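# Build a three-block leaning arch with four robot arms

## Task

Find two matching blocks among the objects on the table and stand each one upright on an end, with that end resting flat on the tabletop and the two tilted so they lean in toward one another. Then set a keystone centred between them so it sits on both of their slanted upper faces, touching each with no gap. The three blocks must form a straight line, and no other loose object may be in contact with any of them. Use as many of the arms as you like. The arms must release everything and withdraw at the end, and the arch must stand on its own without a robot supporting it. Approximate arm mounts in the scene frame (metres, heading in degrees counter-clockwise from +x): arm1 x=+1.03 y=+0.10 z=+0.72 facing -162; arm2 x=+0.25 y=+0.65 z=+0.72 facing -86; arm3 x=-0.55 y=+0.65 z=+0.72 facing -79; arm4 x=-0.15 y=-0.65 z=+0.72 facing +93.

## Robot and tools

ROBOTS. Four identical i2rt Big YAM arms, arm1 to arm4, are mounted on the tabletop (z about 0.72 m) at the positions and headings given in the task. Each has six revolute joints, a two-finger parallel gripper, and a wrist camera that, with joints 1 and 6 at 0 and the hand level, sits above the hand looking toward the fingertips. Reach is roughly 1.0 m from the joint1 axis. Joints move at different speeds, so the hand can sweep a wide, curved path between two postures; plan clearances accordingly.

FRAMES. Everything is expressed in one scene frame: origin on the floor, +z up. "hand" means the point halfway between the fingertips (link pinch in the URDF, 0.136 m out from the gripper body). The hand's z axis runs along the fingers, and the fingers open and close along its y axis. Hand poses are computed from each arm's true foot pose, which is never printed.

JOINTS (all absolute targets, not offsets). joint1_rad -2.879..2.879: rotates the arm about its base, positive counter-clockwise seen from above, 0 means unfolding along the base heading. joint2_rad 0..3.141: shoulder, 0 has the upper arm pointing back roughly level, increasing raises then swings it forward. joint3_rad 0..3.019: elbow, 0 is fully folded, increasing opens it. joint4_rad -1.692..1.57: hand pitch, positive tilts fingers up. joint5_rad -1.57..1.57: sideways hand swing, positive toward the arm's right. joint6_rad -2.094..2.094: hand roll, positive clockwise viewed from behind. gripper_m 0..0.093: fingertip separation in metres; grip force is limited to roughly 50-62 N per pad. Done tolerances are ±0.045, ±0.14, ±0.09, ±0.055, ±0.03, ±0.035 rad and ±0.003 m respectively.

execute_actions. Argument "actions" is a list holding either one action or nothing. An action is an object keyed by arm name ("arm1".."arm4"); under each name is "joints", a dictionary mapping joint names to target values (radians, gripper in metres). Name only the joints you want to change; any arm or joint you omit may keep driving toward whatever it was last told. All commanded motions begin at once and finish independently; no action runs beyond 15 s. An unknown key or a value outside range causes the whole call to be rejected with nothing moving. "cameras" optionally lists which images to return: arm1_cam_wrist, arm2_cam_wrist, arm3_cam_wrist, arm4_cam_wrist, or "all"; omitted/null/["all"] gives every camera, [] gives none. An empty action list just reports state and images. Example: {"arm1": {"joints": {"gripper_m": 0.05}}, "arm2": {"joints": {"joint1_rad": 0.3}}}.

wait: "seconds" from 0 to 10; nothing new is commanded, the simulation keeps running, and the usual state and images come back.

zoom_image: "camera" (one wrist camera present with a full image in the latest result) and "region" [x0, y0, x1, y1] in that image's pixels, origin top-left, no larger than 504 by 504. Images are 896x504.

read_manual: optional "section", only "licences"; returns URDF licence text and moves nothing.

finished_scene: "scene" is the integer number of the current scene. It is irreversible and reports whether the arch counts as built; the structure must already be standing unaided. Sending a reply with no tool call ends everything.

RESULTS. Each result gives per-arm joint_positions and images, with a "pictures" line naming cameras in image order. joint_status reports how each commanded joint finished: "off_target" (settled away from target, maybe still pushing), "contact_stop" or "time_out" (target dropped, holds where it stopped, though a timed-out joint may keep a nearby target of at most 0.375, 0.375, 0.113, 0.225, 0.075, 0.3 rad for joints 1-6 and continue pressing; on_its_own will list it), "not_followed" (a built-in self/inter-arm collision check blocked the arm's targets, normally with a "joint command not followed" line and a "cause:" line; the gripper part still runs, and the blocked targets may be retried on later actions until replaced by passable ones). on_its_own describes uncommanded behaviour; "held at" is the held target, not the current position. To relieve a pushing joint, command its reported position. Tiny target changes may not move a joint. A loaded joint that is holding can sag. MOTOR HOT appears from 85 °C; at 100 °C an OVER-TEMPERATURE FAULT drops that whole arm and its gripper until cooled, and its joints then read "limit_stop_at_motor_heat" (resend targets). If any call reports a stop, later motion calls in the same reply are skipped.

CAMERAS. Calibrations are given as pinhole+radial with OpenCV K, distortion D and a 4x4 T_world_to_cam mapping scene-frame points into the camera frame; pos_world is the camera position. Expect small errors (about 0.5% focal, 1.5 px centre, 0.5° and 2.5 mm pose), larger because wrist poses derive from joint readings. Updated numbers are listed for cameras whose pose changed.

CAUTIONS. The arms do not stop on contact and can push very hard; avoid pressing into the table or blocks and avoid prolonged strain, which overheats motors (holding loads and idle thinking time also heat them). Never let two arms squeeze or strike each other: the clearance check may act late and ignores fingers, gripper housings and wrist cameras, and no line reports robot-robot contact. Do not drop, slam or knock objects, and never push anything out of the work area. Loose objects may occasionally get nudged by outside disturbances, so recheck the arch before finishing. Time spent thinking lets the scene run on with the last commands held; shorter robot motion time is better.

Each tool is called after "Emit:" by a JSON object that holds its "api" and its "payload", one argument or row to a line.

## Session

Emit:
{"api": "execute_actions", "payload": {
  "actions": []
}}

Scene clock: 0.00 s.
Motor temperatures (°C, as the motors report them): arm1=[21 29 34 22 21 23] | arm2=[22 31 31 22 22 22] | arm3=[22 36 31 22 23 22] | arm4=[23 30 34 23 22 24]
arm1.joint_positions: joint1_rad=-0.403 joint2_rad=+0.281 joint3_rad=+1.589 joint4_rad=-1.406 joint5_rad=+0.029 joint6_rad=-0.748 gripper_m=+0.095
arm1.joint_status: not commanded
arm1.hand: x=+1.0110 y=+0.1010 z=+1.3986 quat_wxyz=(+0.285, -0.702, -0.234, +0.609) (m; scene frame)
arm2.joint_positions: joint1_rad=-0.061 joint2_rad=+0.404 joint3_rad=+1.644 joint4_rad=-1.486 joint5_rad=-0.148 joint6_rad=+0.444 gripper_m=+0.095
arm2.joint_status: not commanded
arm2.hand: x=+0.2766 y=+0.5970 z=+1.3699 quat_wxyz=(-0.546, -0.645, -0.446, +0.293) (m; scene frame)
arm3.joint_positions: joint1_rad=+0.621 joint2_rad=+0.656 joint3_rad=+1.652 joint4_rad=-1.576 joint5_rad=-0.095 joint6_rad=+0.294 gripper_m=+0.094
arm3.joint_status: not commanded
arm3.hand: x=-0.4129 y=+0.5408 z=+1.4218 quat_wxyz=(-0.471, -0.427, -0.768, +0.072) (m; scene frame)
arm4.joint_positions: joint1_rad=+0.139 joint2_rad=+0.408 joint3_rad=+1.486 joint4_rad=-1.610 joint5_rad=-0.261 joint6_rad=+0.577 gripper_m=+0.095
arm4.joint_status: not commanded
arm4.hand: x=-0.2091 y=-0.5627 z=+1.3617 quat_wxyz=(-0.099, +0.520, -0.694, -0.489) (m; scene frame)
pictures: arm1_cam_wrist, arm2_cam_wrist, arm3_cam_wrist, arm4_cam_wrist
camera_calibration (this result's frames):
arm1_cam_wrist: T_world_to_cam=[[0.0177677, 0.731664, 0.681434, -1.04165], [0.702846, 0.475595, -0.528978, -0.019321], [-0.71112, 0.488342, -0.505797, 1.50364], [0, 0, 0, 1]] pos_world=[1.10136, 0.0370362, 1.46013]
arm2_cam_wrist: T_world_to_cam=[[-0.90235, -0.00164298, -0.431001, 0.839157], [0.272336, 0.772901, -0.573113, 0.25232], [0.334062, -0.634525, -0.696979, 1.36423], [0, 0, 0, 1]] pos_world=[0.23276, 0.671998, 1.45712]
arm3_cam_wrist: T_world_to_cam=[[-0.733503, -0.61831, -0.282251, 0.433891], [-0.540412, 0.782394, -0.309538, -0.202655], [0.412222, -0.0745154, -0.908031, 1.62203], [0, 0, 0, 1]] pos_world=[-0.459892, 0.547701, 1.53259]
arm4_cam_wrist: T_world_to_cam=[[0.805723, 0.00363876, -0.592281, 0.981503], [-0.149671, -0.966276, -0.209545, -0.288272], [-0.573069, 0.257483, -0.778007, 1.20658], [0, 0, 0, 1]] pos_world=[-0.14251, -0.592796, 1.45965]
Images, in order (width x height): arm1_cam_wrist 896x504, arm2_cam_wrist 896x504, arm3_cam_wrist 896x504, arm4_cam_wrist 896x504.

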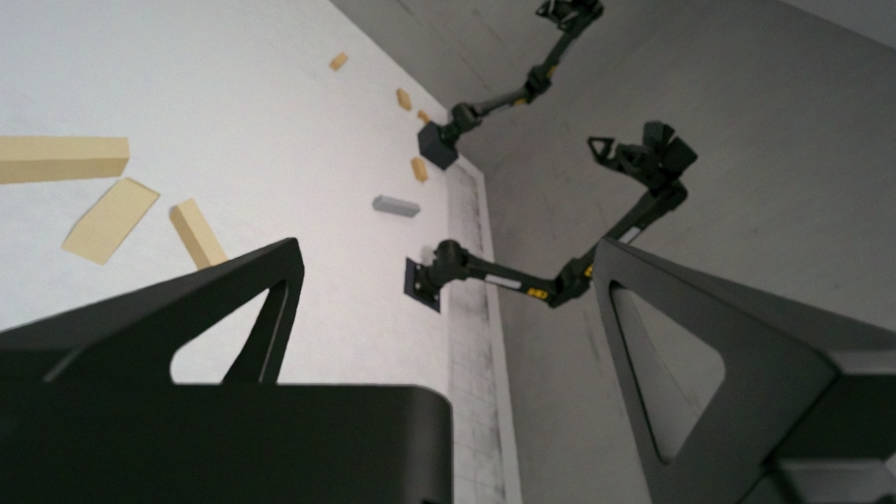

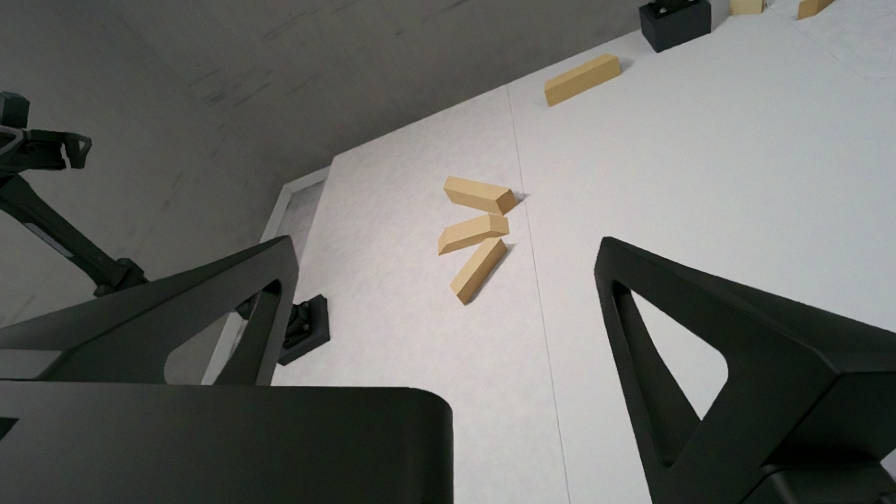

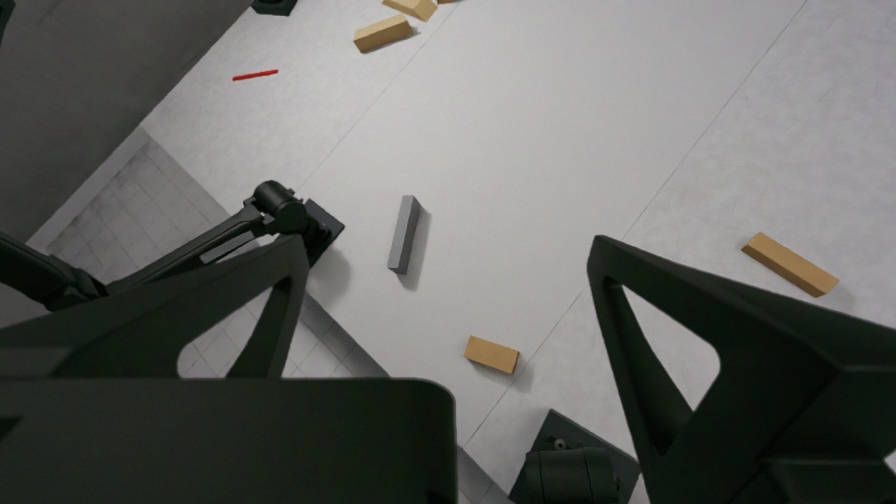

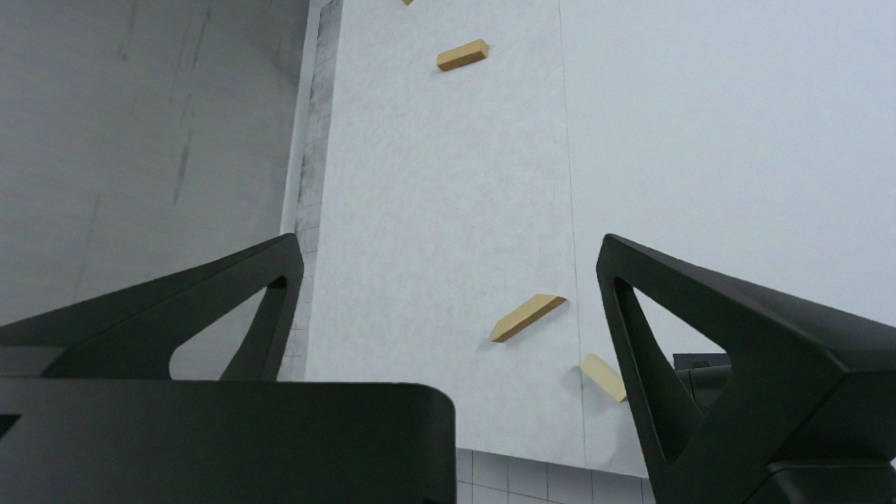

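Emit:
{"api": "execute_actions", "payload": {
  "actions": [
    {"arm1":{"joints":{"joint1_rad":0,"joint2_rad":1.2,"joint3_rad":1.9,"joint4_rad":-1.6,"joint5_rad":0,"joint6_rad":0}},"arm2":{"joints":{"joint1_rad":0,"joint2_rad":0.9,"joint3_rad":1.6,"joint4_rad":-1.6,"joint5_rad":0,"joint6_rad":0}},"arm3":{"joints":{"joint1_rad":0,"joint2_rad":0.9,"joint3_rad":1.6,"joint4_rad":-1.6,"joint5_rad":0,"joint6_rad":0}},"arm4":{"joints":{"joint1_rad":0,"joint2_rad":0.9,"joint3_rad":1.6,"joint4_rad":-1.6,"joint5_rad":0,"joint6_rad":0}}}
  ]
}}

Scene clock: 20.13 s.
Motor temperatures (°C, as the motors report them): arm1=[21 30 35 22 21 23] | arm2=[22 31 32 22 22 22] | arm3=[22 36 33 22 23 22] | arm4=[23 30 37 23 22 24]
arm1.joint_positions: joint1_rad=-0.012 joint2_rad=+1.193 joint3_rad=+1.867 joint4_rad=-1.595 joint5_rad=+0.003 joint6_rad=-0.010 gripper_m=+0.095
arm1.joint_status: all done
arm1.hand: x=+0.6562 y=-0.0220 z=+1.3029 quat_wxyz=(-0.041, -0.936, -0.150, +0.316) (m; scene frame)
arm2.joint_positions: joint1_rad=-0.009 joint2_rad=+0.896 joint3_rad=+1.579 joint4_rad=-1.589 joint5_rad=-0.004 joint6_rad=+0.011 gripper_m=+0.095
arm2.joint_status: all done
arm2.hand: x=+0.2577 y=+0.3716 z=+1.2454 quat_wxyz=(-0.237, -0.665, -0.669, +0.233) (m; scene frame)
arm3.joint_positions: joint1_rad=+0.006 joint2_rad=+0.894 joint3_rad=+1.584 joint4_rad=-1.592 joint5_rad=-0.001 joint6_rad=+0.007 gripper_m=+0.094
arm3.joint_status: all done
arm3.hand: x=-0.4981 y=+0.3724 z=+1.3385 quat_wxyz=(-0.253, -0.606, -0.725, +0.209) (m; scene frame)
arm4.joint_positions: joint1_rad=+0.003 joint2_rad=+0.894 joint3_rad=+1.594 joint4_rad=-1.610 joint5_rad=-0.002 joint6_rad=+0.011 gripper_m=+0.095
arm4.joint_status: all done
arm4.hand: x=-0.1545 y=-0.3642 z=+1.3213 quat_wxyz=(-0.224, +0.670, -0.671, -0.226) (m; scene frame)
pictures: arm1_cam_wrist, arm2_cam_wrist, arm3_cam_wrist, arm4_cam_wrist
camera_calibration (this result's frames):
arm1_cam_wrist: T_world_to_cam=[[-0.303201, 0.952844, 0.0125897, 0.206754], [0.952681, 0.303396, -0.0186894, -0.594626], [-0.0216277, 0.00632735, -0.999746, 1.44344], [0, 0, 0, 1]] pos_world=[0.660395, -0.0257306, 1.42936]
arm2_cam_wrist: T_world_to_cam=[[-0.999757, -0.0215791, 0.00443812, 0.258238], [-0.0217807, 0.998411, -0.0519736, -0.296639], [-0.00330953, -0.0520576, -0.998639, 1.38694], [0, 0, 0, 1]] pos_world=[0.256305, 0.373941, 1.36849]
arm3_cam_wrist: T_world_to_cam=[[-0.985226, -0.17107, 0.0079867, -0.436704], [-0.171249, 0.98456, -0.0362605, -0.399914], [-0.00166029, -0.0370925, -0.99931, 1.47109], [0, 0, 0, 1]] pos_world=[-0.496295, 0.373599, 1.45906]
arm4_cam_wrist: T_world_to_cam=[[0.999611, -0.0201544, -0.0192761, 0.176998], [-0.0203645, -0.999735, -0.0107676, -0.351553], [-0.019054, 0.011156, -0.999756, 1.4442], [0, 0, 0, 1]] pos_world=[-0.15657, -0.364003, 1.44347]
Images, in order (width x height): arm1_cam_wrist 896x504, arm2_cam_wrist 896x504, arm3_cam_wrist 896x504, arm4_cam_wrist 896x504.

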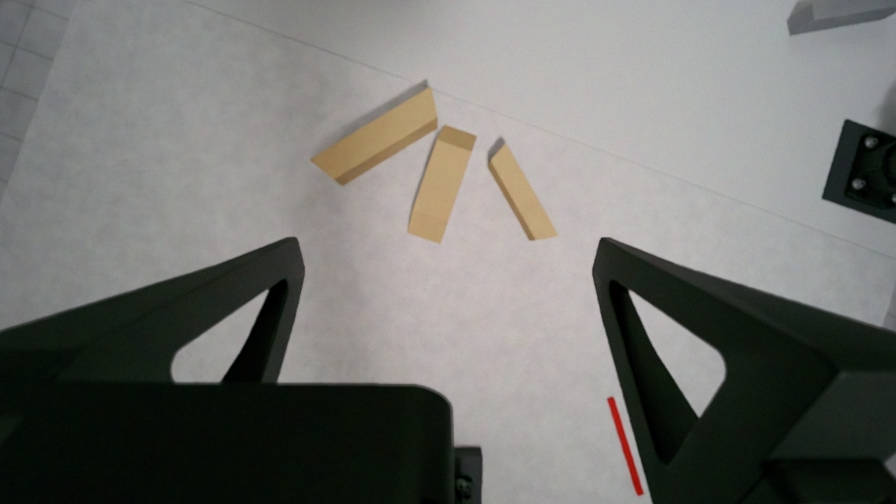

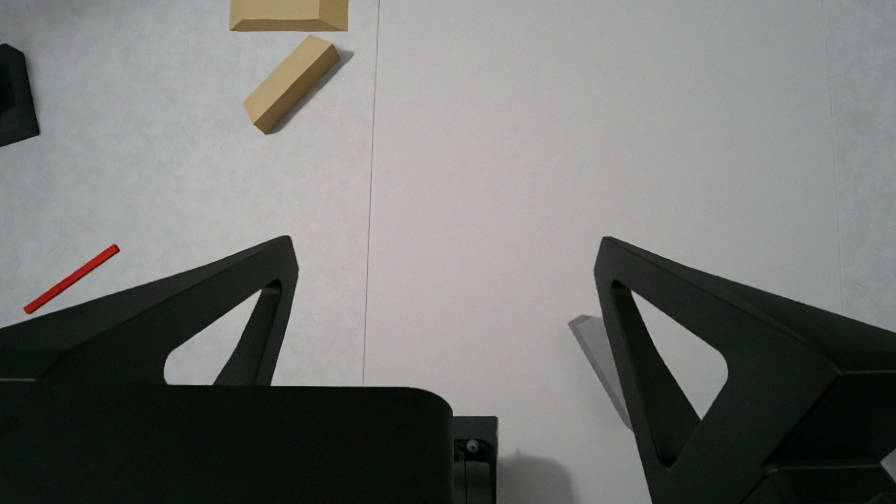

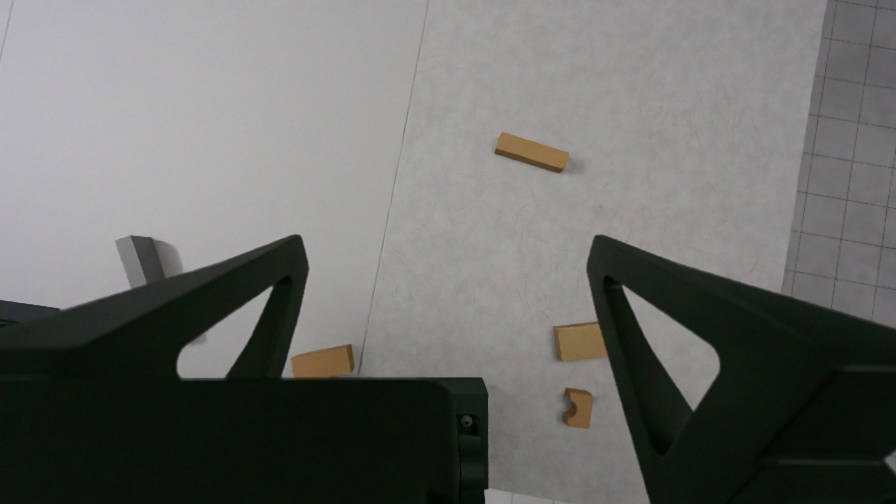

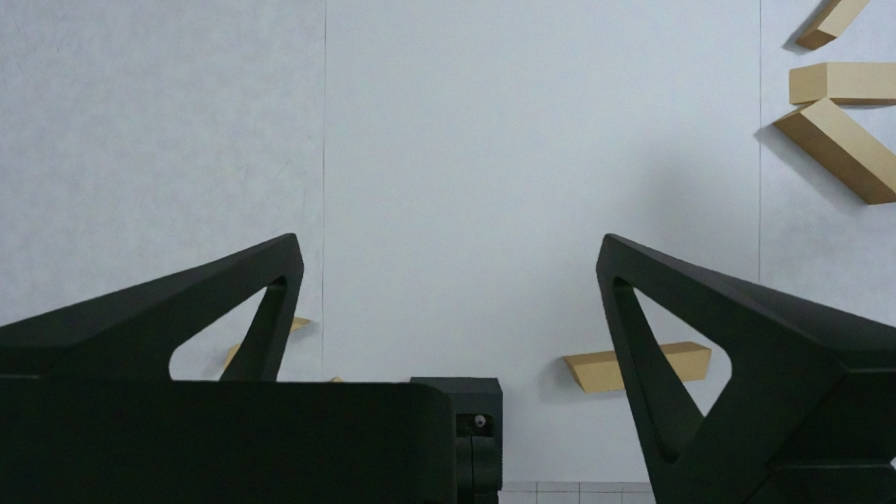

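Emit:
{"api": "zoom_image", "payload": {
  "camera": "arm1_cam_wrist",
  "region": [290, 60, 580, 260]
}}

Emit:
{"api": "execute_actions", "payload": {
  "actions": [
    {"arm4":{"joints":{"joint1_rad":-1.3,"joint2_rad":0.6,"joint3_rad":1.3}}}
  ],
  "cameras": ["arm4_cam_wrist"]
}}

Emit:
{"api": "zoom_image", "payload": {
  "camera": "arm4_cam_wrist",
  "region": [300, 20, 600, 300]
}}

Emit:
{"api": "execute_actions", "payload": {
  "actions": [
    {"arm4":{"joints":{"joint1_rad":1.1}}}
  ],
  "cameras": ["arm4_cam_wrist"]
}}

Emit:
{"api": "zoom_image", "payload": {
  "camera": "arm4_cam_wrist",
  "region": [300, 20, 600, 300]
}}

Region (290, 60, 580, 260) of arm1_cam_wrist's 896x504 image, scaled by 1.738, with more detail than that image has; it fills the top 348 rows of this view, and the rest is white.

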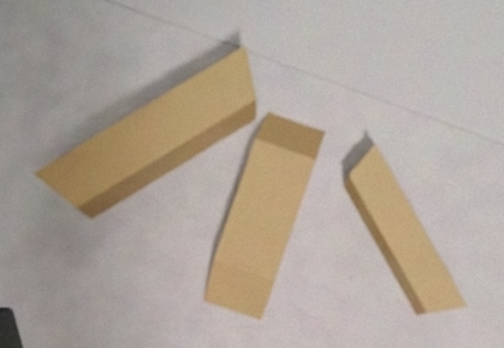

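Scene clock: 27.47 s.
Motor temperatures (°C, as the motors report them): arm1=[21 30 38 22 21 23] | arm2=[22 31 34 22 22 22] | arm3=[22 36 33 22 23 22] | arm4=[23 30 37 23 22 24]
arm1.joint_positions: joint1_rad=-0.012 joint2_rad=+1.193 joint3_rad=+1.867 joint4_rad=-1.595 joint5_rad=+0.003 joint6_rad=-0.010 gripper_m=+0.095
arm1.joint_status: not commanded
arm1.hand: x=+0.6562 y=-0.0220 z=+1.3029 quat_wxyz=(-0.041, -0.936, -0.150, +0.316) (m; scene frame)
arm2.joint_positions: joint1_rad=-0.009 joint2_rad=+0.896 joint3_rad=+1.579 joint4_rad=-1.589 joint5_rad=-0.004 joint6_rad=+0.011 gripper_m=+0.095
arm2.joint_status: not commanded
arm2.hand: x=+0.2577 y=+0.3716 z=+1.2454 quat_wxyz=(-0.237, -0.665, -0.669, +0.233) (m; scene frame)
arm3.joint_positions: joint1_rad=+0.006 joint2_rad=+0.894 joint3_rad=+1.584 joint4_rad=-1.592 joint5_rad=-0.001 joint6_rad=+0.007 gripper_m=+0.094
arm3.joint_status: not commanded
arm3.hand: x=-0.4981 y=+0.3724 z=+1.3385 quat_wxyz=(-0.253, -0.606, -0.725, +0.209) (m; scene frame)
arm4.joint_positions: joint1_rad=-1.295 joint2_rad=+0.599 joint3_rad=+1.311 joint4_rad=-1.609 joint5_rad=+0.000 joint6_rad=+0.010 gripper_m=+0.095
arm4.joint_status: all done
arm4.hand: x=+0.0305 y=-0.5937 z=+1.2631 quat_wxyz=(-0.329, +0.129, -0.935, -0.040) (m; scene frame)
pictures: arm4_cam_wrist
camera_calibration (this result's frames):
arm4_cam_wrist: T_world_to_cam=[[0.249988, -0.968222, -0.00722717, -0.56885], [-0.967547, -0.249516, -0.0399379, -0.0667586], [0.0368655, 0.0169766, -0.999176, 1.39309], [0, 0, 0, 1]] pos_world=[0.0262566, -0.59108, 1.38517]
Images, in order (width x height): arm4_cam_wrist 896x504.

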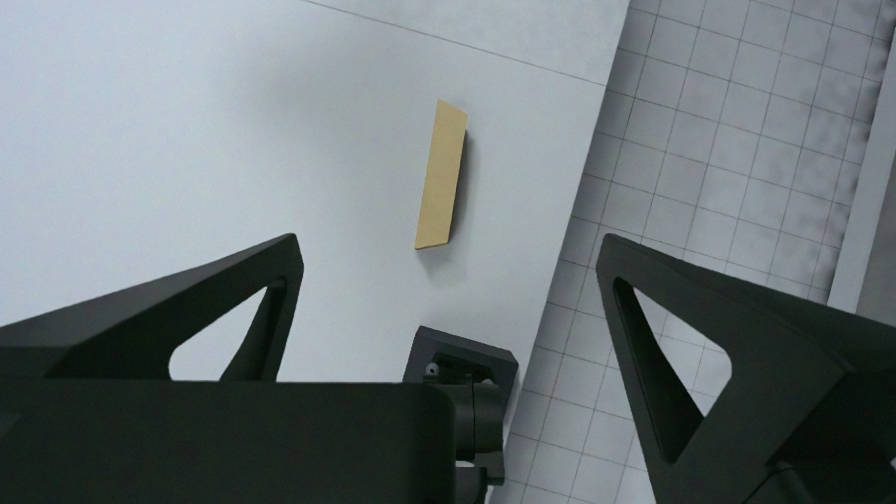

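Region (300, 20, 600, 300) of arm4_cam_wrist's 896x504 image, scaled by 1.680, with more detail than that image has; it fills the top 470 rows of this view, and the rest is white.

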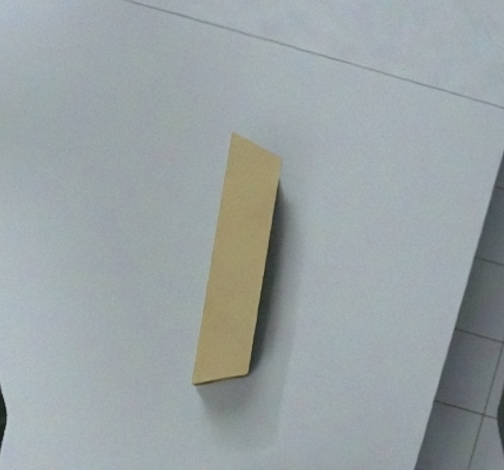

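Scene clock: 29.67 s.
Motor temperatures (°C, as the motors report them): arm1=[21 29 38 22 21 23] | arm2=[22 31 35 22 22 22] | arm3=[22 35 33 22 23 22] | arm4=[23 30 37 23 22 24]
arm1.joint_positions: joint1_rad=-0.012 joint2_rad=+1.193 joint3_rad=+1.867 joint4_rad=-1.595 joint5_rad=+0.003 joint6_rad=-0.010 gripper_m=+0.095
arm1.joint_status: not commanded
arm1.hand: x=+0.6562 y=-0.0220 z=+1.3029 quat_wxyz=(-0.041, -0.936, -0.150, +0.316) (m; scene frame)
arm2.joint_positions: joint1_rad=-0.009 joint2_rad=+0.896 joint3_rad=+1.579 joint4_rad=-1.589 joint5_rad=-0.004 joint6_rad=+0.011 gripper_m=+0.095
arm2.joint_status: not commanded
arm2.hand: x=+0.2577 y=+0.3716 z=+1.2454 quat_wxyz=(-0.237, -0.665, -0.669, +0.233) (m; scene frame)
arm3.joint_positions: joint1_rad=+0.006 joint2_rad=+0.894 joint3_rad=+1.584 joint4_rad=-1.592 joint5_rad=-0.001 joint6_rad=+0.007 gripper_m=+0.094
arm3.joint_status: not commanded
arm3.hand: x=-0.4981 y=+0.3724 z=+1.3385 quat_wxyz=(-0.253, -0.606, -0.725, +0.209) (m; scene frame)
arm4.joint_positions: joint1_rad=+1.096 joint2_rad=+0.599 joint3_rad=+1.311 joint4_rad=-1.609 joint5_rad=-0.001 joint6_rad=+0.009 gripper_m=+0.095
arm4.joint_status: all done
arm4.hand: x=-0.3216 y=-0.5587 z=+1.2607 quat_wxyz=(-0.070, +0.918, -0.227, -0.318) (m; scene frame)
pictures: arm4_cam_wrist
camera_calibration (this result's frames):
arm4_cam_wrist: T_world_to_cam=[[0.476963, 0.878332, -0.0322462, 0.689279], [0.878064, -0.477798, -0.026708, 0.0505895], [-0.0388657, -0.0155755, -0.999123, 1.36047], [0, 0, 0, 1]] pos_world=[-0.320306, -0.560054, 1.38285]
Images, in order (width x height): arm4_cam_wrist 896x504.

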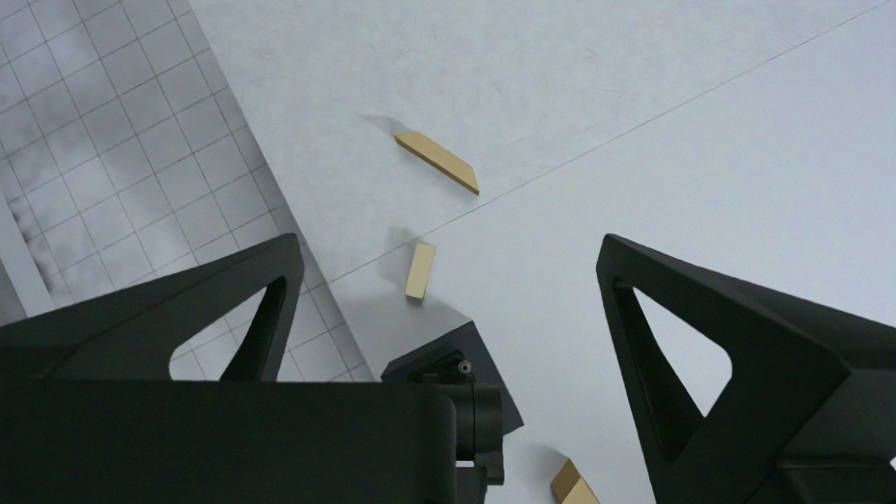

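Region (300, 20, 600, 300) of arm4_cam_wrist's 896x504 image, scaled by 1.680, with more detail than that image has; it fills the top 470 rows of this view, and the rest is white.

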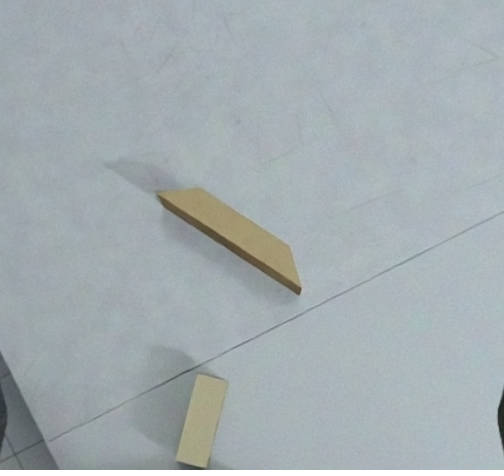

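Emit:
{"api": "execute_actions", "payload": {
  "actions": [
    {"arm1":{"joints":{"joint1_rad":0.03,"joint2_rad":1.708,"joint3_rad":1.2,"joint4_rad":-1.05,"joint6_rad":0.375}},"arm4":{"joints":{"joint1_rad":-1.258,"joint2_rad":1.2,"joint3_rad":0.9,"joint4_rad":-1.2,"joint6_rad":0.23}},"arm3":{"joints":{"joint2_rad":0.3,"joint3_rad":0.6,"joint4_rad":-0.5}}}
  ],
  "cameras": []
}}

Emit:
{"api": "execute_actions", "payload": {
  "actions": [
    {"arm4":{"joints":{"joint2_rad":1.381,"joint3_rad":0.723,"joint4_rad":-0.9}}}
  ],
  "cameras": ["arm1_cam_wrist","arm4_cam_wrist"]
}}

Scene clock: 92.40 s.
Motor temperatures (°C, as the motors report them): arm1=[21 28 42 22 21 23] | arm2=[22 29 38 22 22 22] | arm3=[22 34 34 22 23 22] | arm4=[23 29 38 23 22 24]
arm1.joint_positions: joint1_rad=+0.021 joint2_rad=+1.696 joint3_rad=+1.170 joint4_rad=-1.057 joint5_rad=+0.003 joint6_rad=+0.364 gripper_m=+0.095
arm1.joint_status: all done
arm1.hand: x=+0.5919 y=-0.0530 z=+0.8124 quat_wxyz=(+0.008, -1.000, +0.014, -0.004) (m; scene frame)
arm2.joint_positions: joint1_rad=-0.009 joint2_rad=+0.896 joint3_rad=+1.579 joint4_rad=-1.589 joint5_rad=-0.004 joint6_rad=+0.011 gripper_m=+0.095
arm2.joint_status: not commanded
arm2.hand: x=+0.2577 y=+0.3716 z=+1.2454 quat_wxyz=(-0.237, -0.665, -0.669, +0.233) (m; scene frame)
arm3.joint_positions: joint1_rad=+0.006 joint2_rad=+0.303 joint3_rad=+0.600 joint4_rad=-0.516 joint5_rad=-0.001 joint6_rad=+0.007 gripper_m=+0.094
arm3.joint_status: all done
arm3.hand: x=-0.4979 y=+0.3709 z=+1.1870 quat_wxyz=(-0.483, -0.500, -0.598, +0.398) (m; scene frame)
arm4.joint_positions: joint1_rad=-1.259 joint2_rad=+1.209 joint3_rad=+0.902 joint4_rad=-1.207 joint5_rad=+0.001 joint6_rad=+0.220 gripper_m=+0.095
arm4.joint_status: all done
arm4.hand: x=+0.1624 y=-0.5486 z=+0.9533 quat_wxyz=(-0.030, +0.047, -0.998, +0.000) (m; scene frame)
pictures: none
No camera images: the call's "cameras" was empty. Leave "cameras" out to get every camera's image.

Scene clock: 93.43 s.
Motor temperatures (°C, as the motors report them): arm1=[21 29 42 22 21 23] | arm2=[22 29 38 22 22 22] | arm3=[22 34 34 22 23 22] | arm4=[23 29 38 23 22 24]
arm1.joint_positions: joint1_rad=+0.021 joint2_rad=+1.696 joint3_rad=+1.170 joint4_rad=-1.057 joint5_rad=+0.003 joint6_rad=+0.364 gripper_m=+0.095
arm1.joint_status: not commanded
arm1.hand: x=+0.5919 y=-0.0530 z=+0.8124 quat_wxyz=(+0.008, -1.000, +0.014, -0.004) (m; scene frame)
arm2.joint_positions: joint1_rad=-0.009 joint2_rad=+0.896 joint3_rad=+1.579 joint4_rad=-1.589 joint5_rad=-0.004 joint6_rad=+0.011 gripper_m=+0.095
arm2.joint_status: not commanded
arm2.hand: x=+0.2577 y=+0.3716 z=+1.2454 quat_wxyz=(-0.237, -0.665, -0.669, +0.233) (m; scene frame)
arm3.joint_positions: joint1_rad=+0.006 joint2_rad=+0.303 joint3_rad=+0.600 joint4_rad=-0.516 joint5_rad=-0.001 joint6_rad=+0.007 gripper_m=+0.094
arm3.joint_status: not commanded
arm3.hand: x=-0.4979 y=+0.3709 z=+1.1870 quat_wxyz=(-0.483, -0.500, -0.598, +0.398) (m; scene frame)
arm4.joint_positions: joint1_rad=-1.259 joint2_rad=+1.386 joint3_rad=+0.719 joint4_rad=-0.915 joint5_rad=+0.001 joint6_rad=+0.220 gripper_m=+0.095
arm4.joint_status: all done
arm4.hand: x=+0.1508 y=-0.5542 z=+0.8384 quat_wxyz=(+0.003, +0.047, -0.999, +0.009) (m; scene frame)
pictures: arm1_cam_wrist, arm4_cam_wrist
camera_calibration (this result's frames):
arm1_cam_wrist: T_world_to_cam=[[0.032983, 0.999358, 0.0139944, 0.0253704], [0.801899, -0.0348183, 0.596445, -0.961551], [0.596549, -0.00845039, -0.802532, 0.424973], [0, 0, 0, 1]] pos_world=[0.516713, -0.0552425, 0.914211]
arm4_cam_wrist: T_world_to_cam=[[0.0696163, -0.997438, 0.0164667, -0.572638], [-0.799588, -0.0459219, 0.59879, -0.405521], [-0.5965, -0.0548522, -0.800736, 0.852992], [0, 0, 0, 1]] pos_world=[0.224425, -0.543004, 0.935273]
Images, in order (width x height): arm1_cam_wrist 896x504, arm4_cam_wrist 896x504.

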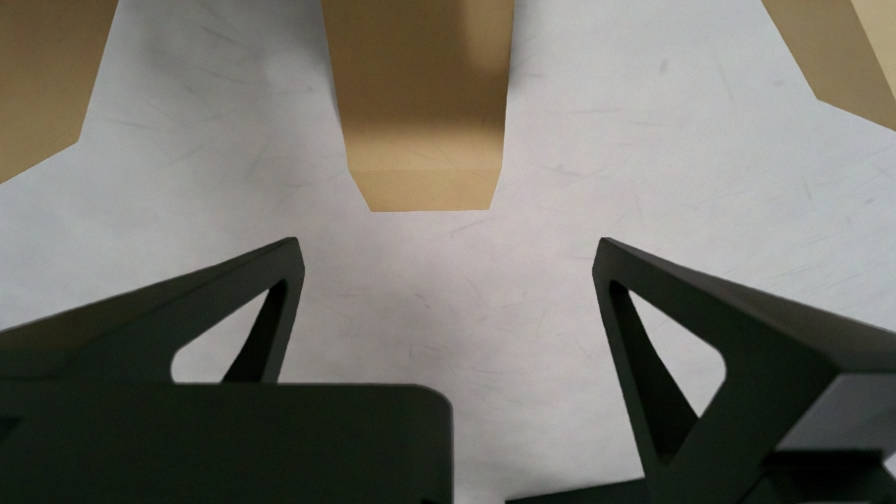

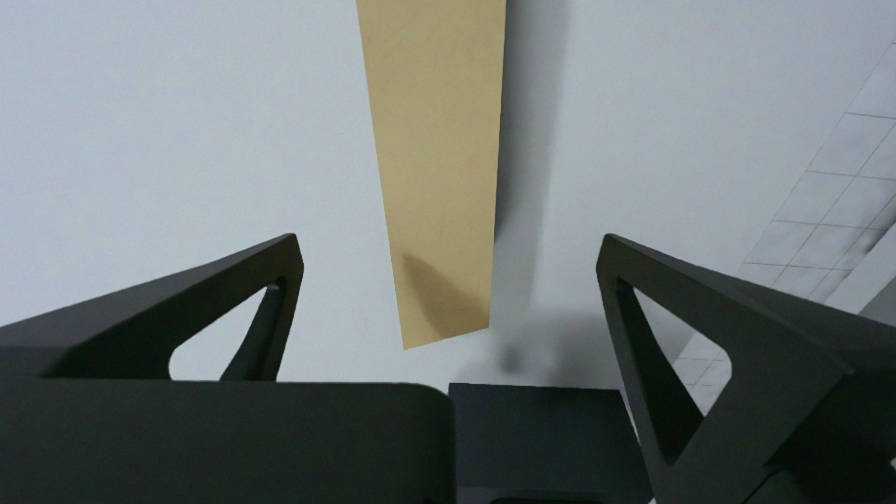

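Emit:
{"api": "execute_actions", "payload": {
  "actions": [
    {"arm1":{"joints":{"joint1_rad":0.042,"joint2_rad":1.84,"joint3_rad":1.18,"joint4_rad":-0.885}},"arm4":{"joints":{"joint1_rad":-1.24,"joint2_rad":1.6,"joint3_rad":0.645,"joint4_rad":-0.59}}}
  ],
  "cameras": ["arm1_cam_wrist","arm4_cam_wrist"]
}}

Scene clock: 103.70 s.
Motor temperatures (°C, as the motors report them): arm1=[21 29 41 22 21 23] | arm2=[22 29 38 22 22 22] | arm3=[22 34 35 22 23 22] | arm4=[23 29 37 23 22 24]
arm1.joint_positions: joint1_rad=+0.030 joint2_rad=+1.852 joint3_rad=+1.170 joint4_rad=-0.893 joint5_rad=+0.003 joint6_rad=+0.365 gripper_m=+0.095
arm1.joint_status: all done
arm1.hand: x=+0.5707 y=-0.0643 z=+0.7409 quat_wxyz=(+0.007, -1.000, +0.010, -0.001) (m; scene frame)
arm2.joint_positions: joint1_rad=-0.009 joint2_rad=+0.896 joint3_rad=+1.579 joint4_rad=-1.589 joint5_rad=-0.004 joint6_rad=+0.011 gripper_m=+0.095
arm2.joint_status: not commanded
arm2.hand: x=+0.2577 y=+0.3716 z=+1.2454 quat_wxyz=(-0.237, -0.665, -0.669, +0.233) (m; scene frame)
arm3.joint_positions: joint1_rad=+0.006 joint2_rad=+0.303 joint3_rad=+0.600 joint4_rad=-0.516 joint5_rad=-0.001 joint6_rad=+0.007 gripper_m=+0.094
arm3.joint_status: not commanded
arm3.hand: x=-0.4979 y=+0.3709 z=+1.1870 quat_wxyz=(-0.483, -0.500, -0.598, +0.398) (m; scene frame)
arm4.joint_positions: joint1_rad=-1.247 joint2_rad=+1.606 joint3_rad=+0.649 joint4_rad=-0.605 joint5_rad=+0.001 joint6_rad=+0.220 gripper_m=+0.095
arm4.joint_status: all done
arm4.hand: x=+0.1587 y=-0.5487 z=+0.7540 quat_wxyz=(-0.007, +0.053, -0.999, +0.006) (m; scene frame)
pictures: arm1_cam_wrist, arm4_cam_wrist
camera_calibration (this result's frames):
arm1_cam_wrist: T_world_to_cam=[[0.024613, 0.999635, 0.0111139, 0.045223], [0.806592, -0.0264252, 0.590518, -0.900116], [0.590596, -0.00557004, -0.806948, 0.387048], [0, 0, 0, 1]] pos_world=[0.496324, -0.0668364, 0.84336]
arm4_cam_wrist: T_world_to_cam=[[0.0822072, -0.99655, 0.0114369, -0.563991], [-0.810558, -0.0601787, 0.582558, -0.342208], [-0.57986, -0.0571607, -0.812709, 0.795505], [0, 0, 0, 1]] pos_world=[0.230265, -0.537167, 0.85232]
Images, in order (width x height): arm1_cam_wrist 896x504, arm4_cam_wrist 896x504.

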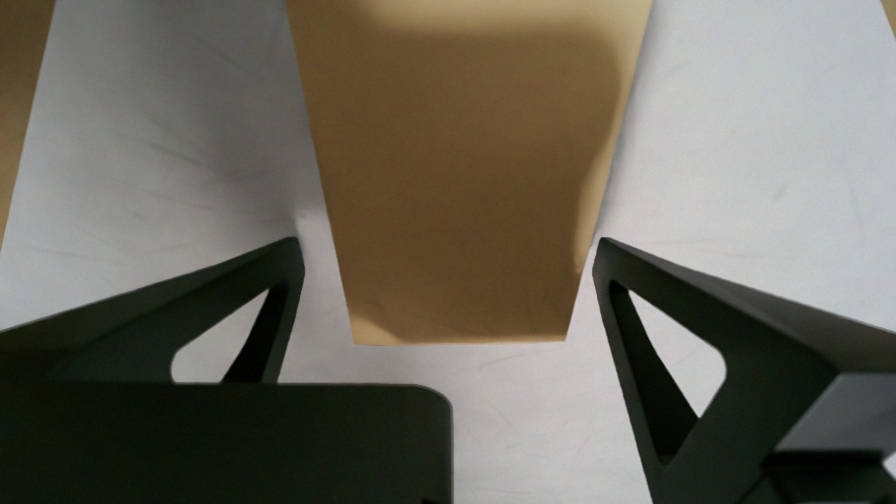

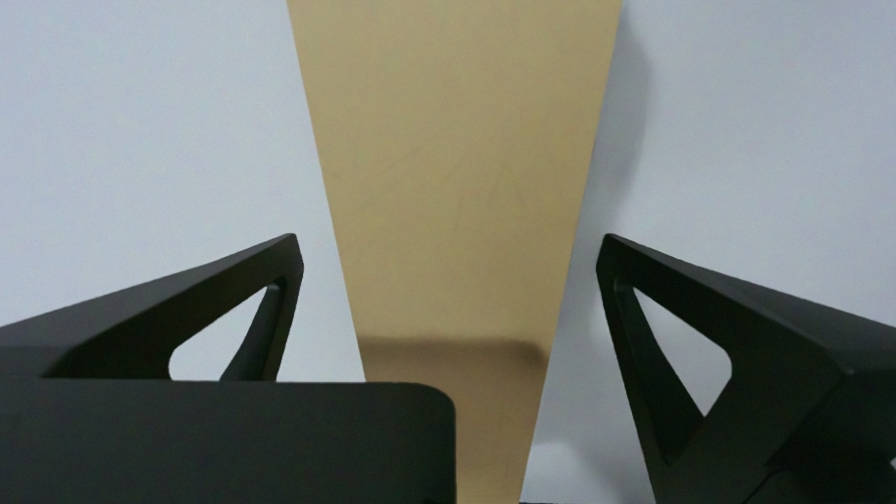

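Emit:
{"api": "execute_actions", "payload": {
  "actions": [
    {"arm1":{"joints":{"joint1_rad":0.025,"gripper_m":0.03}},"arm4":{"joints":{"gripper_m":0.02}}}
  ],
  "cameras": []
}}

Emit:
{"api": "execute_actions", "payload": {
  "actions": [
    {"arm1":{"joints":{"joint2_rad":1.5,"joint3_rad":1.25,"joint4_rad":-1.2}},"arm4":{"joints":{"joint2_rad":1.2,"joint3_rad":0.9,"joint4_rad":-1.1}}}
  ],
  "cameras": []
}}

Scene clock: 109.37 s.
Motor temperatures (°C, as the motors report them): arm1=[21 30 40 22 21 23] | arm2=[22 29 38 22 22 22] | arm3=[22 34 35 22 23 22] | arm4=[23 29 37 23 22 24]
arm1.joint_positions: joint1_rad=+0.030 joint2_rad=+1.852 joint3_rad=+1.170 joint4_rad=-0.892 joint5_rad=+0.002 joint6_rad=+0.366 gripper_m=+0.060
arm1.joint_status: gripper_m off_target (ended at +0.060, target +0.030); the others done
arm1.hand: x=+0.5705 y=-0.0645 z=+0.7409 quat_wxyz=(+0.006, -1.000, +0.010, +0.000) (m; scene frame)
arm2.joint_positions: joint1_rad=-0.009 joint2_rad=+0.896 joint3_rad=+1.579 joint4_rad=-1.589 joint5_rad=-0.004 joint6_rad=+0.011 gripper_m=+0.095
arm2.joint_status: not commanded
arm2.hand: x=+0.2577 y=+0.3716 z=+1.2454 quat_wxyz=(-0.237, -0.665, -0.669, +0.233) (m; scene frame)
arm3.joint_positions: joint1_rad=+0.006 joint2_rad=+0.303 joint3_rad=+0.600 joint4_rad=-0.516 joint5_rad=-0.001 joint6_rad=+0.007 gripper_m=+0.094
arm3.joint_status: not commanded
arm3.hand: x=-0.4979 y=+0.3709 z=+1.1870 quat_wxyz=(-0.483, -0.500, -0.598, +0.398) (m; scene frame)
arm4.joint_positions: joint1_rad=-1.247 joint2_rad=+1.606 joint3_rad=+0.649 joint4_rad=-0.603 joint5_rad=+0.001 joint6_rad=+0.223 gripper_m=+0.047
arm4.joint_status: gripper_m off_target (ended at +0.047, target +0.020)
arm4.hand: x=+0.1591 y=-0.5487 z=+0.7540 quat_wxyz=(-0.008, +0.052, -0.999, +0.006) (m; scene frame)
pictures: none
No camera images: the call's "cameras" was empty. Leave "cameras" out to get every camera's image.

Scene clock: 110.73 s.
Motor temperatures (°C, as the motors report them): arm1=[21 30 41 22 21 23] | arm2=[22 29 38 22 22 22] | arm3=[22 34 35 22 23 22] | arm4=[23 30 37 23 22 24]
arm1.joint_positions: joint1_rad=+0.030 joint2_rad=+1.512 joint3_rad=+1.214 joint4_rad=-1.197 joint5_rad=+0.002 joint6_rad=+0.366 gripper_m=+0.060
arm1.joint_status: all done
arm1.hand: x=+0.6055 y=-0.0536 z=+0.9075 quat_wxyz=(-0.008, -0.999, +0.010, +0.037) (m; scene frame)
arm2.joint_positions: joint1_rad=-0.009 joint2_rad=+0.896 joint3_rad=+1.579 joint4_rad=-1.589 joint5_rad=-0.004 joint6_rad=+0.011 gripper_m=+0.095
arm2.joint_status: not commanded
arm2.hand: x=+0.2577 y=+0.3716 z=+1.2454 quat_wxyz=(-0.237, -0.665, -0.669, +0.233) (m; scene frame)
arm3.joint_positions: joint1_rad=+0.006 joint2_rad=+0.303 joint3_rad=+0.600 joint4_rad=-0.516 joint5_rad=-0.001 joint6_rad=+0.007 gripper_m=+0.094
arm3.joint_status: not commanded
arm3.hand: x=-0.4979 y=+0.3709 z=+1.1870 quat_wxyz=(-0.483, -0.500, -0.598, +0.398) (m; scene frame)
arm4.joint_positions: joint1_rad=-1.247 joint2_rad=+1.208 joint3_rad=+0.874 joint4_rad=-1.090 joint5_rad=+0.001 joint6_rad=+0.223 gripper_m=+0.047
arm4.joint_status: all done
arm4.hand: x=+0.1789 y=-0.5388 z=+0.9459 quat_wxyz=(-0.073, +0.052, -0.996, -0.012) (m; scene frame)
pictures: none
No camera images: the call's "cameras" was empty. Leave "cameras" out to get every camera's image.

Emit:
{"api": "execute_actions", "payload": {
  "actions": [
    {"arm1":{"joints":{"joint1_rad":-0.935,"joint2_rad":1.0,"joint3_rad":0.66,"joint4_rad":0.38,"joint6_rad":-0.01}},"arm2":{"joints":{"joint1_rad":0.93,"joint2_rad":0.5,"joint3_rad":0.6,"joint4_rad":-0.08,"joint6_rad":0}},"arm4":{"joints":{"joint1_rad":-0.206,"joint2_rad":1.0,"joint3_rad":0.7,"joint4_rad":0.35,"joint5_rad":1.107,"joint6_rad":0.345}}}
  ],
  "cameras": ["arm1_cam_wrist","arm2_cam_wrist","arm3_cam_wrist"]
}}

Scene clock: 124.93 s.
Motor temperatures (°C, as the motors report them): arm1=[21 30 42 22 21 23] | arm2=[22 29 38 22 22 22] | arm3=[22 33 35 22 23 22] | arm4=[23 29 40 23 22 24]
arm1.joint_positions: joint1_rad=-0.932 joint2_rad=+1.017 joint3_rad=+0.631 joint4_rad=+0.348 joint5_rad=+0.001 joint6_rad=+0.000 gripper_m=+0.060
arm1.joint_status: all done
arm1.hand: x=+0.6390 y=+0.3747 z=+1.0913 quat_wxyz=(+0.214, -0.685, +0.216, +0.662) (m; scene frame)
arm2.joint_positions: joint1_rad=+0.922 joint2_rad=+0.503 joint3_rad=+0.597 joint4_rad=-0.102 joint5_rad=-0.001 joint6_rad=+0.010 gripper_m=+0.095
arm2.joint_status: all done
arm2.hand: x=+0.5353 y=+0.4519 z=+1.1328 quat_wxyz=(-0.671, -0.217, -0.675, +0.217) (m; scene frame)
arm3.joint_positions: joint1_rad=+0.006 joint2_rad=+0.303 joint3_rad=+0.600 joint4_rad=-0.516 joint5_rad=-0.001 joint6_rad=+0.007 gripper_m=+0.094
arm3.joint_status: not commanded
arm3.hand: x=-0.4979 y=+0.3709 z=+1.1870 quat_wxyz=(-0.483, -0.500, -0.598, +0.398) (m; scene frame)
arm4.joint_positions: joint1_rad=-0.205 joint2_rad=+1.014 joint3_rad=+0.689 joint4_rad=+0.313 joint5_rad=+1.104 joint6_rad=+0.334 gripper_m=+0.047
arm4.joint_status: all done
arm4.hand: x=+0.0778 y=-0.2931 z=+1.1656 quat_wxyz=(-0.677, -0.016, -0.708, -0.199) (m; scene frame)
pictures: arm1_cam_wrist, arm2_cam_wrist, arm3_cam_wrist
camera_calibration (this result's frames):
arm1_cam_wrist: T_world_to_cam=[[0.576616, 0.817014, 0.00134948, -0.672787], [0.502755, -0.353522, -0.788834, 0.671565], [-0.644012, 0.455533, -0.614604, 1.0381], [0, 0, 0, 1]] pos_world=[0.718856, 0.314201, 1.16868]
arm2_cam_wrist: T_world_to_cam=[[-0.582874, -0.812379, 0.0172554, 0.657684], [-0.487274, 0.332463, -0.807485, 1.02935], [0.650247, -0.47907, -0.589636, 0.659423], [0, 0, 0, 1]] pos_world=[0.456137, 0.507977, 1.20866]
arm3_cam_wrist: T_world_to_cam=[[-0.985634, -0.168892, -0.00136243, -0.42542], [-0.126066, 0.741029, -0.659533, 0.448725], [0.112399, -0.649886, -0.751675, 1.3098], [0, 0, 0, 1]] pos_world=[-0.50996, 0.446852, 1.27991]
Images, in order (width x height): arm1_cam_wrist 896x504, arm2_cam_wrist 896x504, arm3_cam_wrist 896x504.

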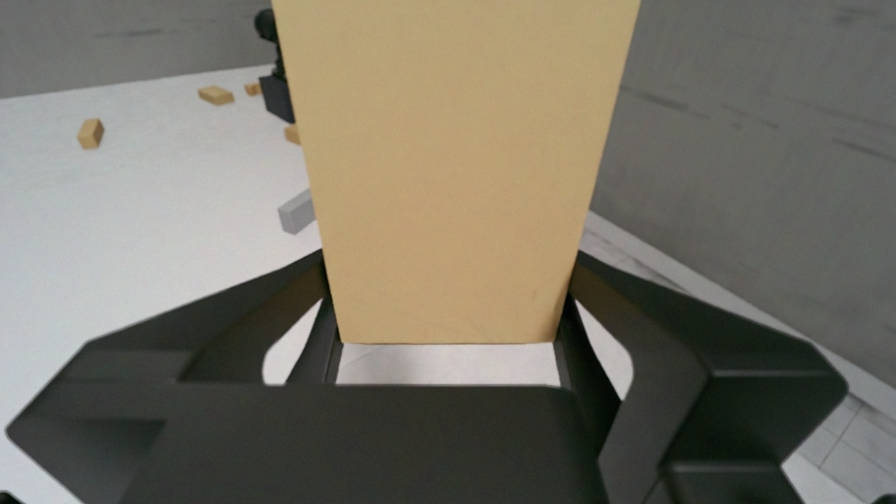

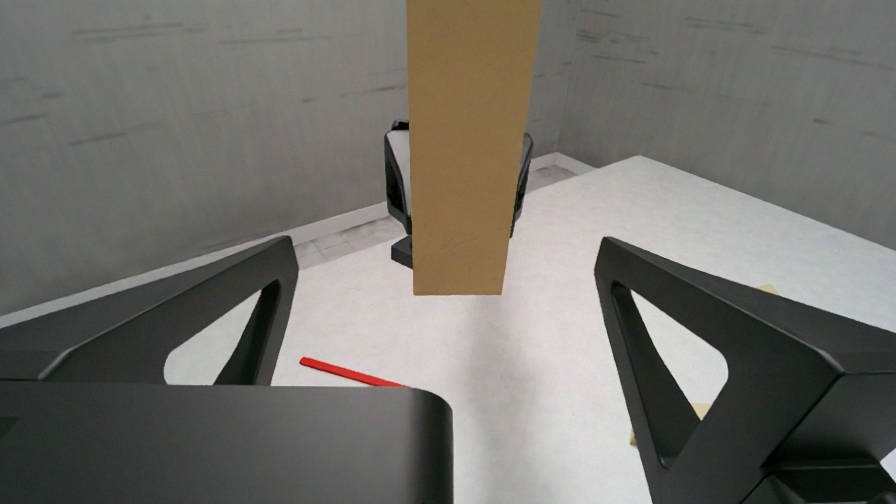

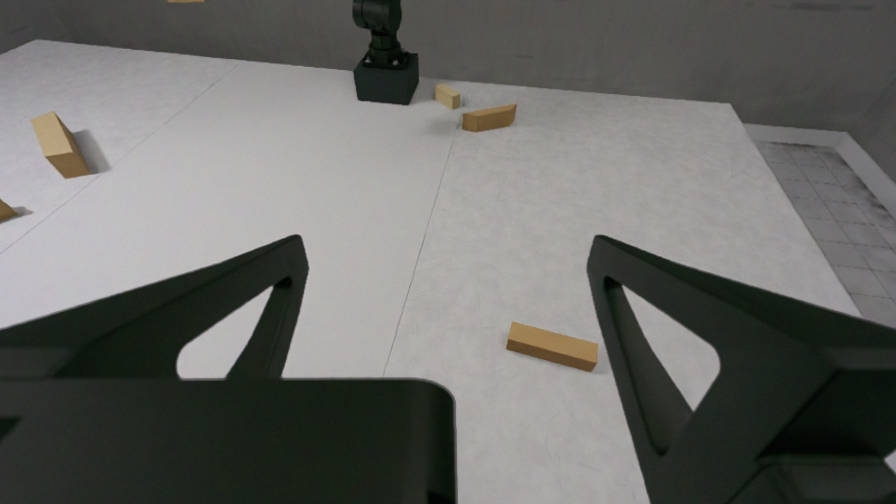

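Emit:
{"api": "execute_actions", "payload": {
  "actions": [
    {"arm2":{"joints":{"joint1_rad":0.895,"joint2_rad":0.75,"joint3_rad":0.69,"joint4_rad":0.065,"joint6_rad":0.047}}}
  ],
  "cameras": ["arm2_cam_wrist"]
}}

Emit:
{"api": "execute_actions", "payload": {
  "actions": [
    {"arm2":{"joints":{"joint2_rad":0.985,"joint3_rad":0.805,"joint4_rad":0.19}}}
  ],
  "cameras": ["arm2_cam_wrist","arm1_cam_wrist"]
}}

Scene clock: 138.10 s.
Motor temperatures (°C, as the motors report them): arm1=[21 29 44 22 21 23] | arm2=[22 29 40 22 22 22] | arm3=[22 33 35 22 23 22] | arm4=[23 29 41 23 22 24]
arm1.joint_positions: joint1_rad=-0.932 joint2_rad=+1.017 joint3_rad=+0.631 joint4_rad=+0.348 joint5_rad=+0.001 joint6_rad=+0.000 gripper_m=+0.060
arm1.joint_status: not commanded
arm1.hand: x=+0.6390 y=+0.3747 z=+1.0913 quat_wxyz=(+0.214, -0.685, +0.216, +0.662) (m; scene frame)
arm2.joint_positions: joint1_rad=+0.907 joint2_rad=+0.756 joint3_rad=+0.646 joint4_rad=+0.045 joint5_rad=-0.001 joint6_rad=+0.036 gripper_m=+0.095
arm2.joint_status: all done
arm2.hand: x=+0.5873 y=+0.4061 z=+1.1084 quat_wxyz=(-0.652, -0.238, -0.689, +0.208) (m; scene frame)
arm3.joint_positions: joint1_rad=+0.006 joint2_rad=+0.303 joint3_rad=+0.600 joint4_rad=-0.516 joint5_rad=-0.001 joint6_rad=+0.007 gripper_m=+0.094
arm3.joint_status: not commanded
arm3.hand: x=-0.4979 y=+0.3709 z=+1.1870 quat_wxyz=(-0.483, -0.500, -0.598, +0.398) (m; scene frame)
arm4.joint_positions: joint1_rad=-0.205 joint2_rad=+1.014 joint3_rad=+0.689 joint4_rad=+0.313 joint5_rad=+1.104 joint6_rad=+0.334 gripper_m=+0.047
arm4.joint_status: not commanded
arm4.hand: x=+0.0778 y=-0.2931 z=+1.1656 quat_wxyz=(-0.677, -0.016, -0.708, -0.199) (m; scene frame)
pictures: arm2_cam_wrist
camera_calibration (this result's frames):
arm2_cam_wrist: T_world_to_cam=[[-0.596337, -0.802693, -0.00807817, 0.683261], [-0.505805, 0.38355, -0.77269, 1.00176], [0.623332, -0.456698, -0.634732, 0.645994], [0, 0, 0, 1]] pos_world=[0.51148, 0.459249, 1.1896]
Images, in order (width x height): arm2_cam_wrist 896x504.

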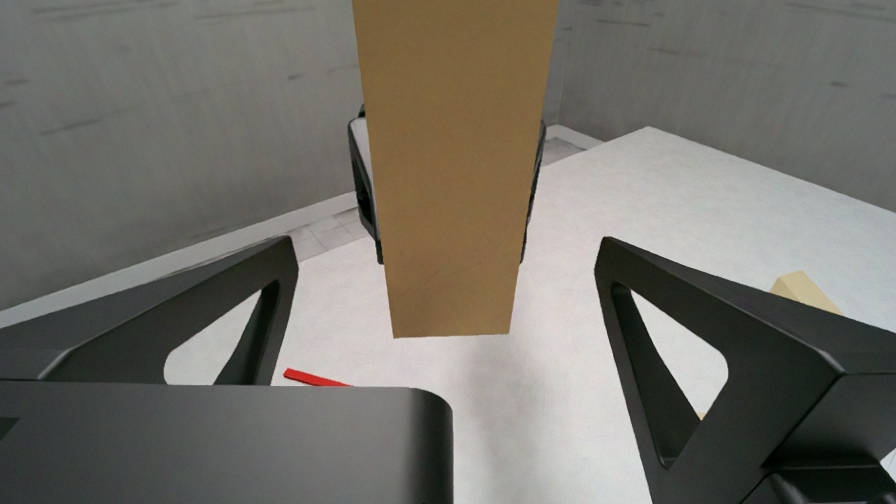

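Scene clock: 139.17 s.
Motor temperatures (°C, as the motors report them): arm1=[21 29 44 22 21 23] | arm2=[22 29 40 22 22 22] | arm3=[22 33 35 22 23 22] | arm4=[23 29 41 23 22 24]
arm1.joint_positions: joint1_rad=-0.932 joint2_rad=+1.017 joint3_rad=+0.631 joint4_rad=+0.348 joint5_rad=+0.001 joint6_rad=+0.000 gripper_m=+0.060
arm1.joint_status: not commanded
arm1.hand: x=+0.6390 y=+0.3747 z=+1.0913 quat_wxyz=(+0.214, -0.685, +0.216, +0.662) (m; scene frame)
arm2.joint_positions: joint1_rad=+0.907 joint2_rad=+0.992 joint3_rad=+0.771 joint4_rad=+0.175 joint5_rad=-0.001 joint6_rad=+0.036 gripper_m=+0.095
arm2.joint_status: all done
arm2.hand: x=+0.6450 y=+0.3631 z=+1.1164 quat_wxyz=(-0.659, -0.235, -0.683, +0.210) (m; scene frame)
arm3.joint_positions: joint1_rad=+0.006 joint2_rad=+0.303 joint3_rad=+0.600 joint4_rad=-0.516 joint5_rad=-0.001 joint6_rad=+0.007 gripper_m=+0.094
arm3.joint_status: not commanded
arm3.hand: x=-0.4979 y=+0.3709 z=+1.1870 quat_wxyz=(-0.483, -0.500, -0.598, +0.398) (m; scene frame)
arm4.joint_positions: joint1_rad=-0.205 joint2_rad=+1.014 joint3_rad=+0.689 joint4_rad=+0.313 joint5_rad=+1.104 joint6_rad=+0.334 gripper_m=+0.047
arm4.joint_status: not commanded
arm4.hand: x=+0.0778 y=-0.2931 z=+1.1656 quat_wxyz=(-0.677, -0.016, -0.708, -0.199) (m; scene frame)
pictures: arm1_cam_wrist, arm2_cam_wrist
camera_calibration (this result's frames):
arm1_cam_wrist: T_world_to_cam=[[0.576616, 0.817014, 0.00134948, -0.672787], [0.502755, -0.353522, -0.788834, 0.671565], [-0.644012, 0.455533, -0.614604, 1.0381], [0, 0, 0, 1]] pos_world=[0.718856, 0.314201, 1.16868]
arm2_cam_wrist: T_world_to_cam=[[-0.596023, -0.802927, -0.00803997, 0.683135], [-0.49399, 0.374552, -0.784656, 1.06262], [0.633033, -0.463701, -0.61988, 0.575146], [0, 0, 0, 1]] pos_world=[0.567999, 0.417198, 1.1958]
Images, in order (width x height): arm1_cam_wrist 896x504, arm2_cam_wrist 896x504.

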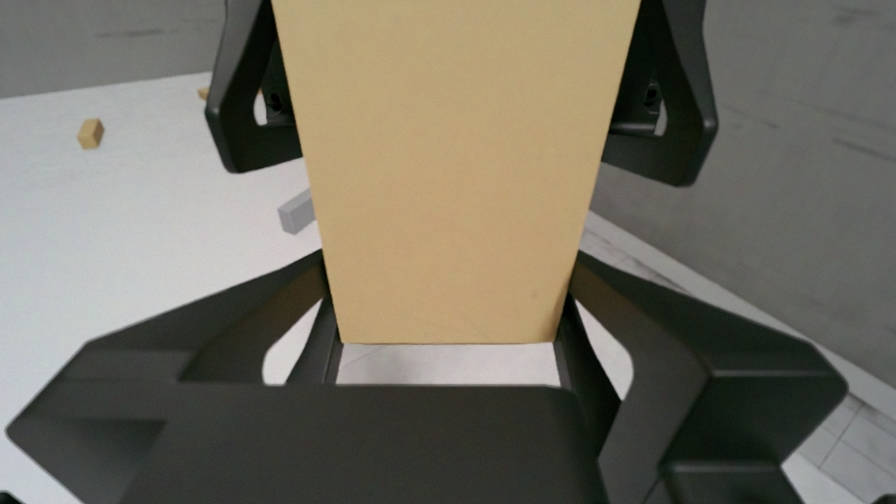

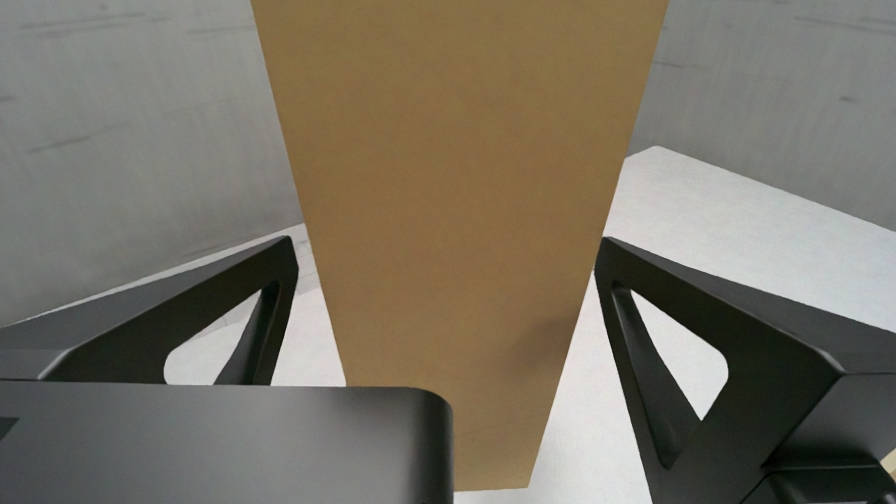

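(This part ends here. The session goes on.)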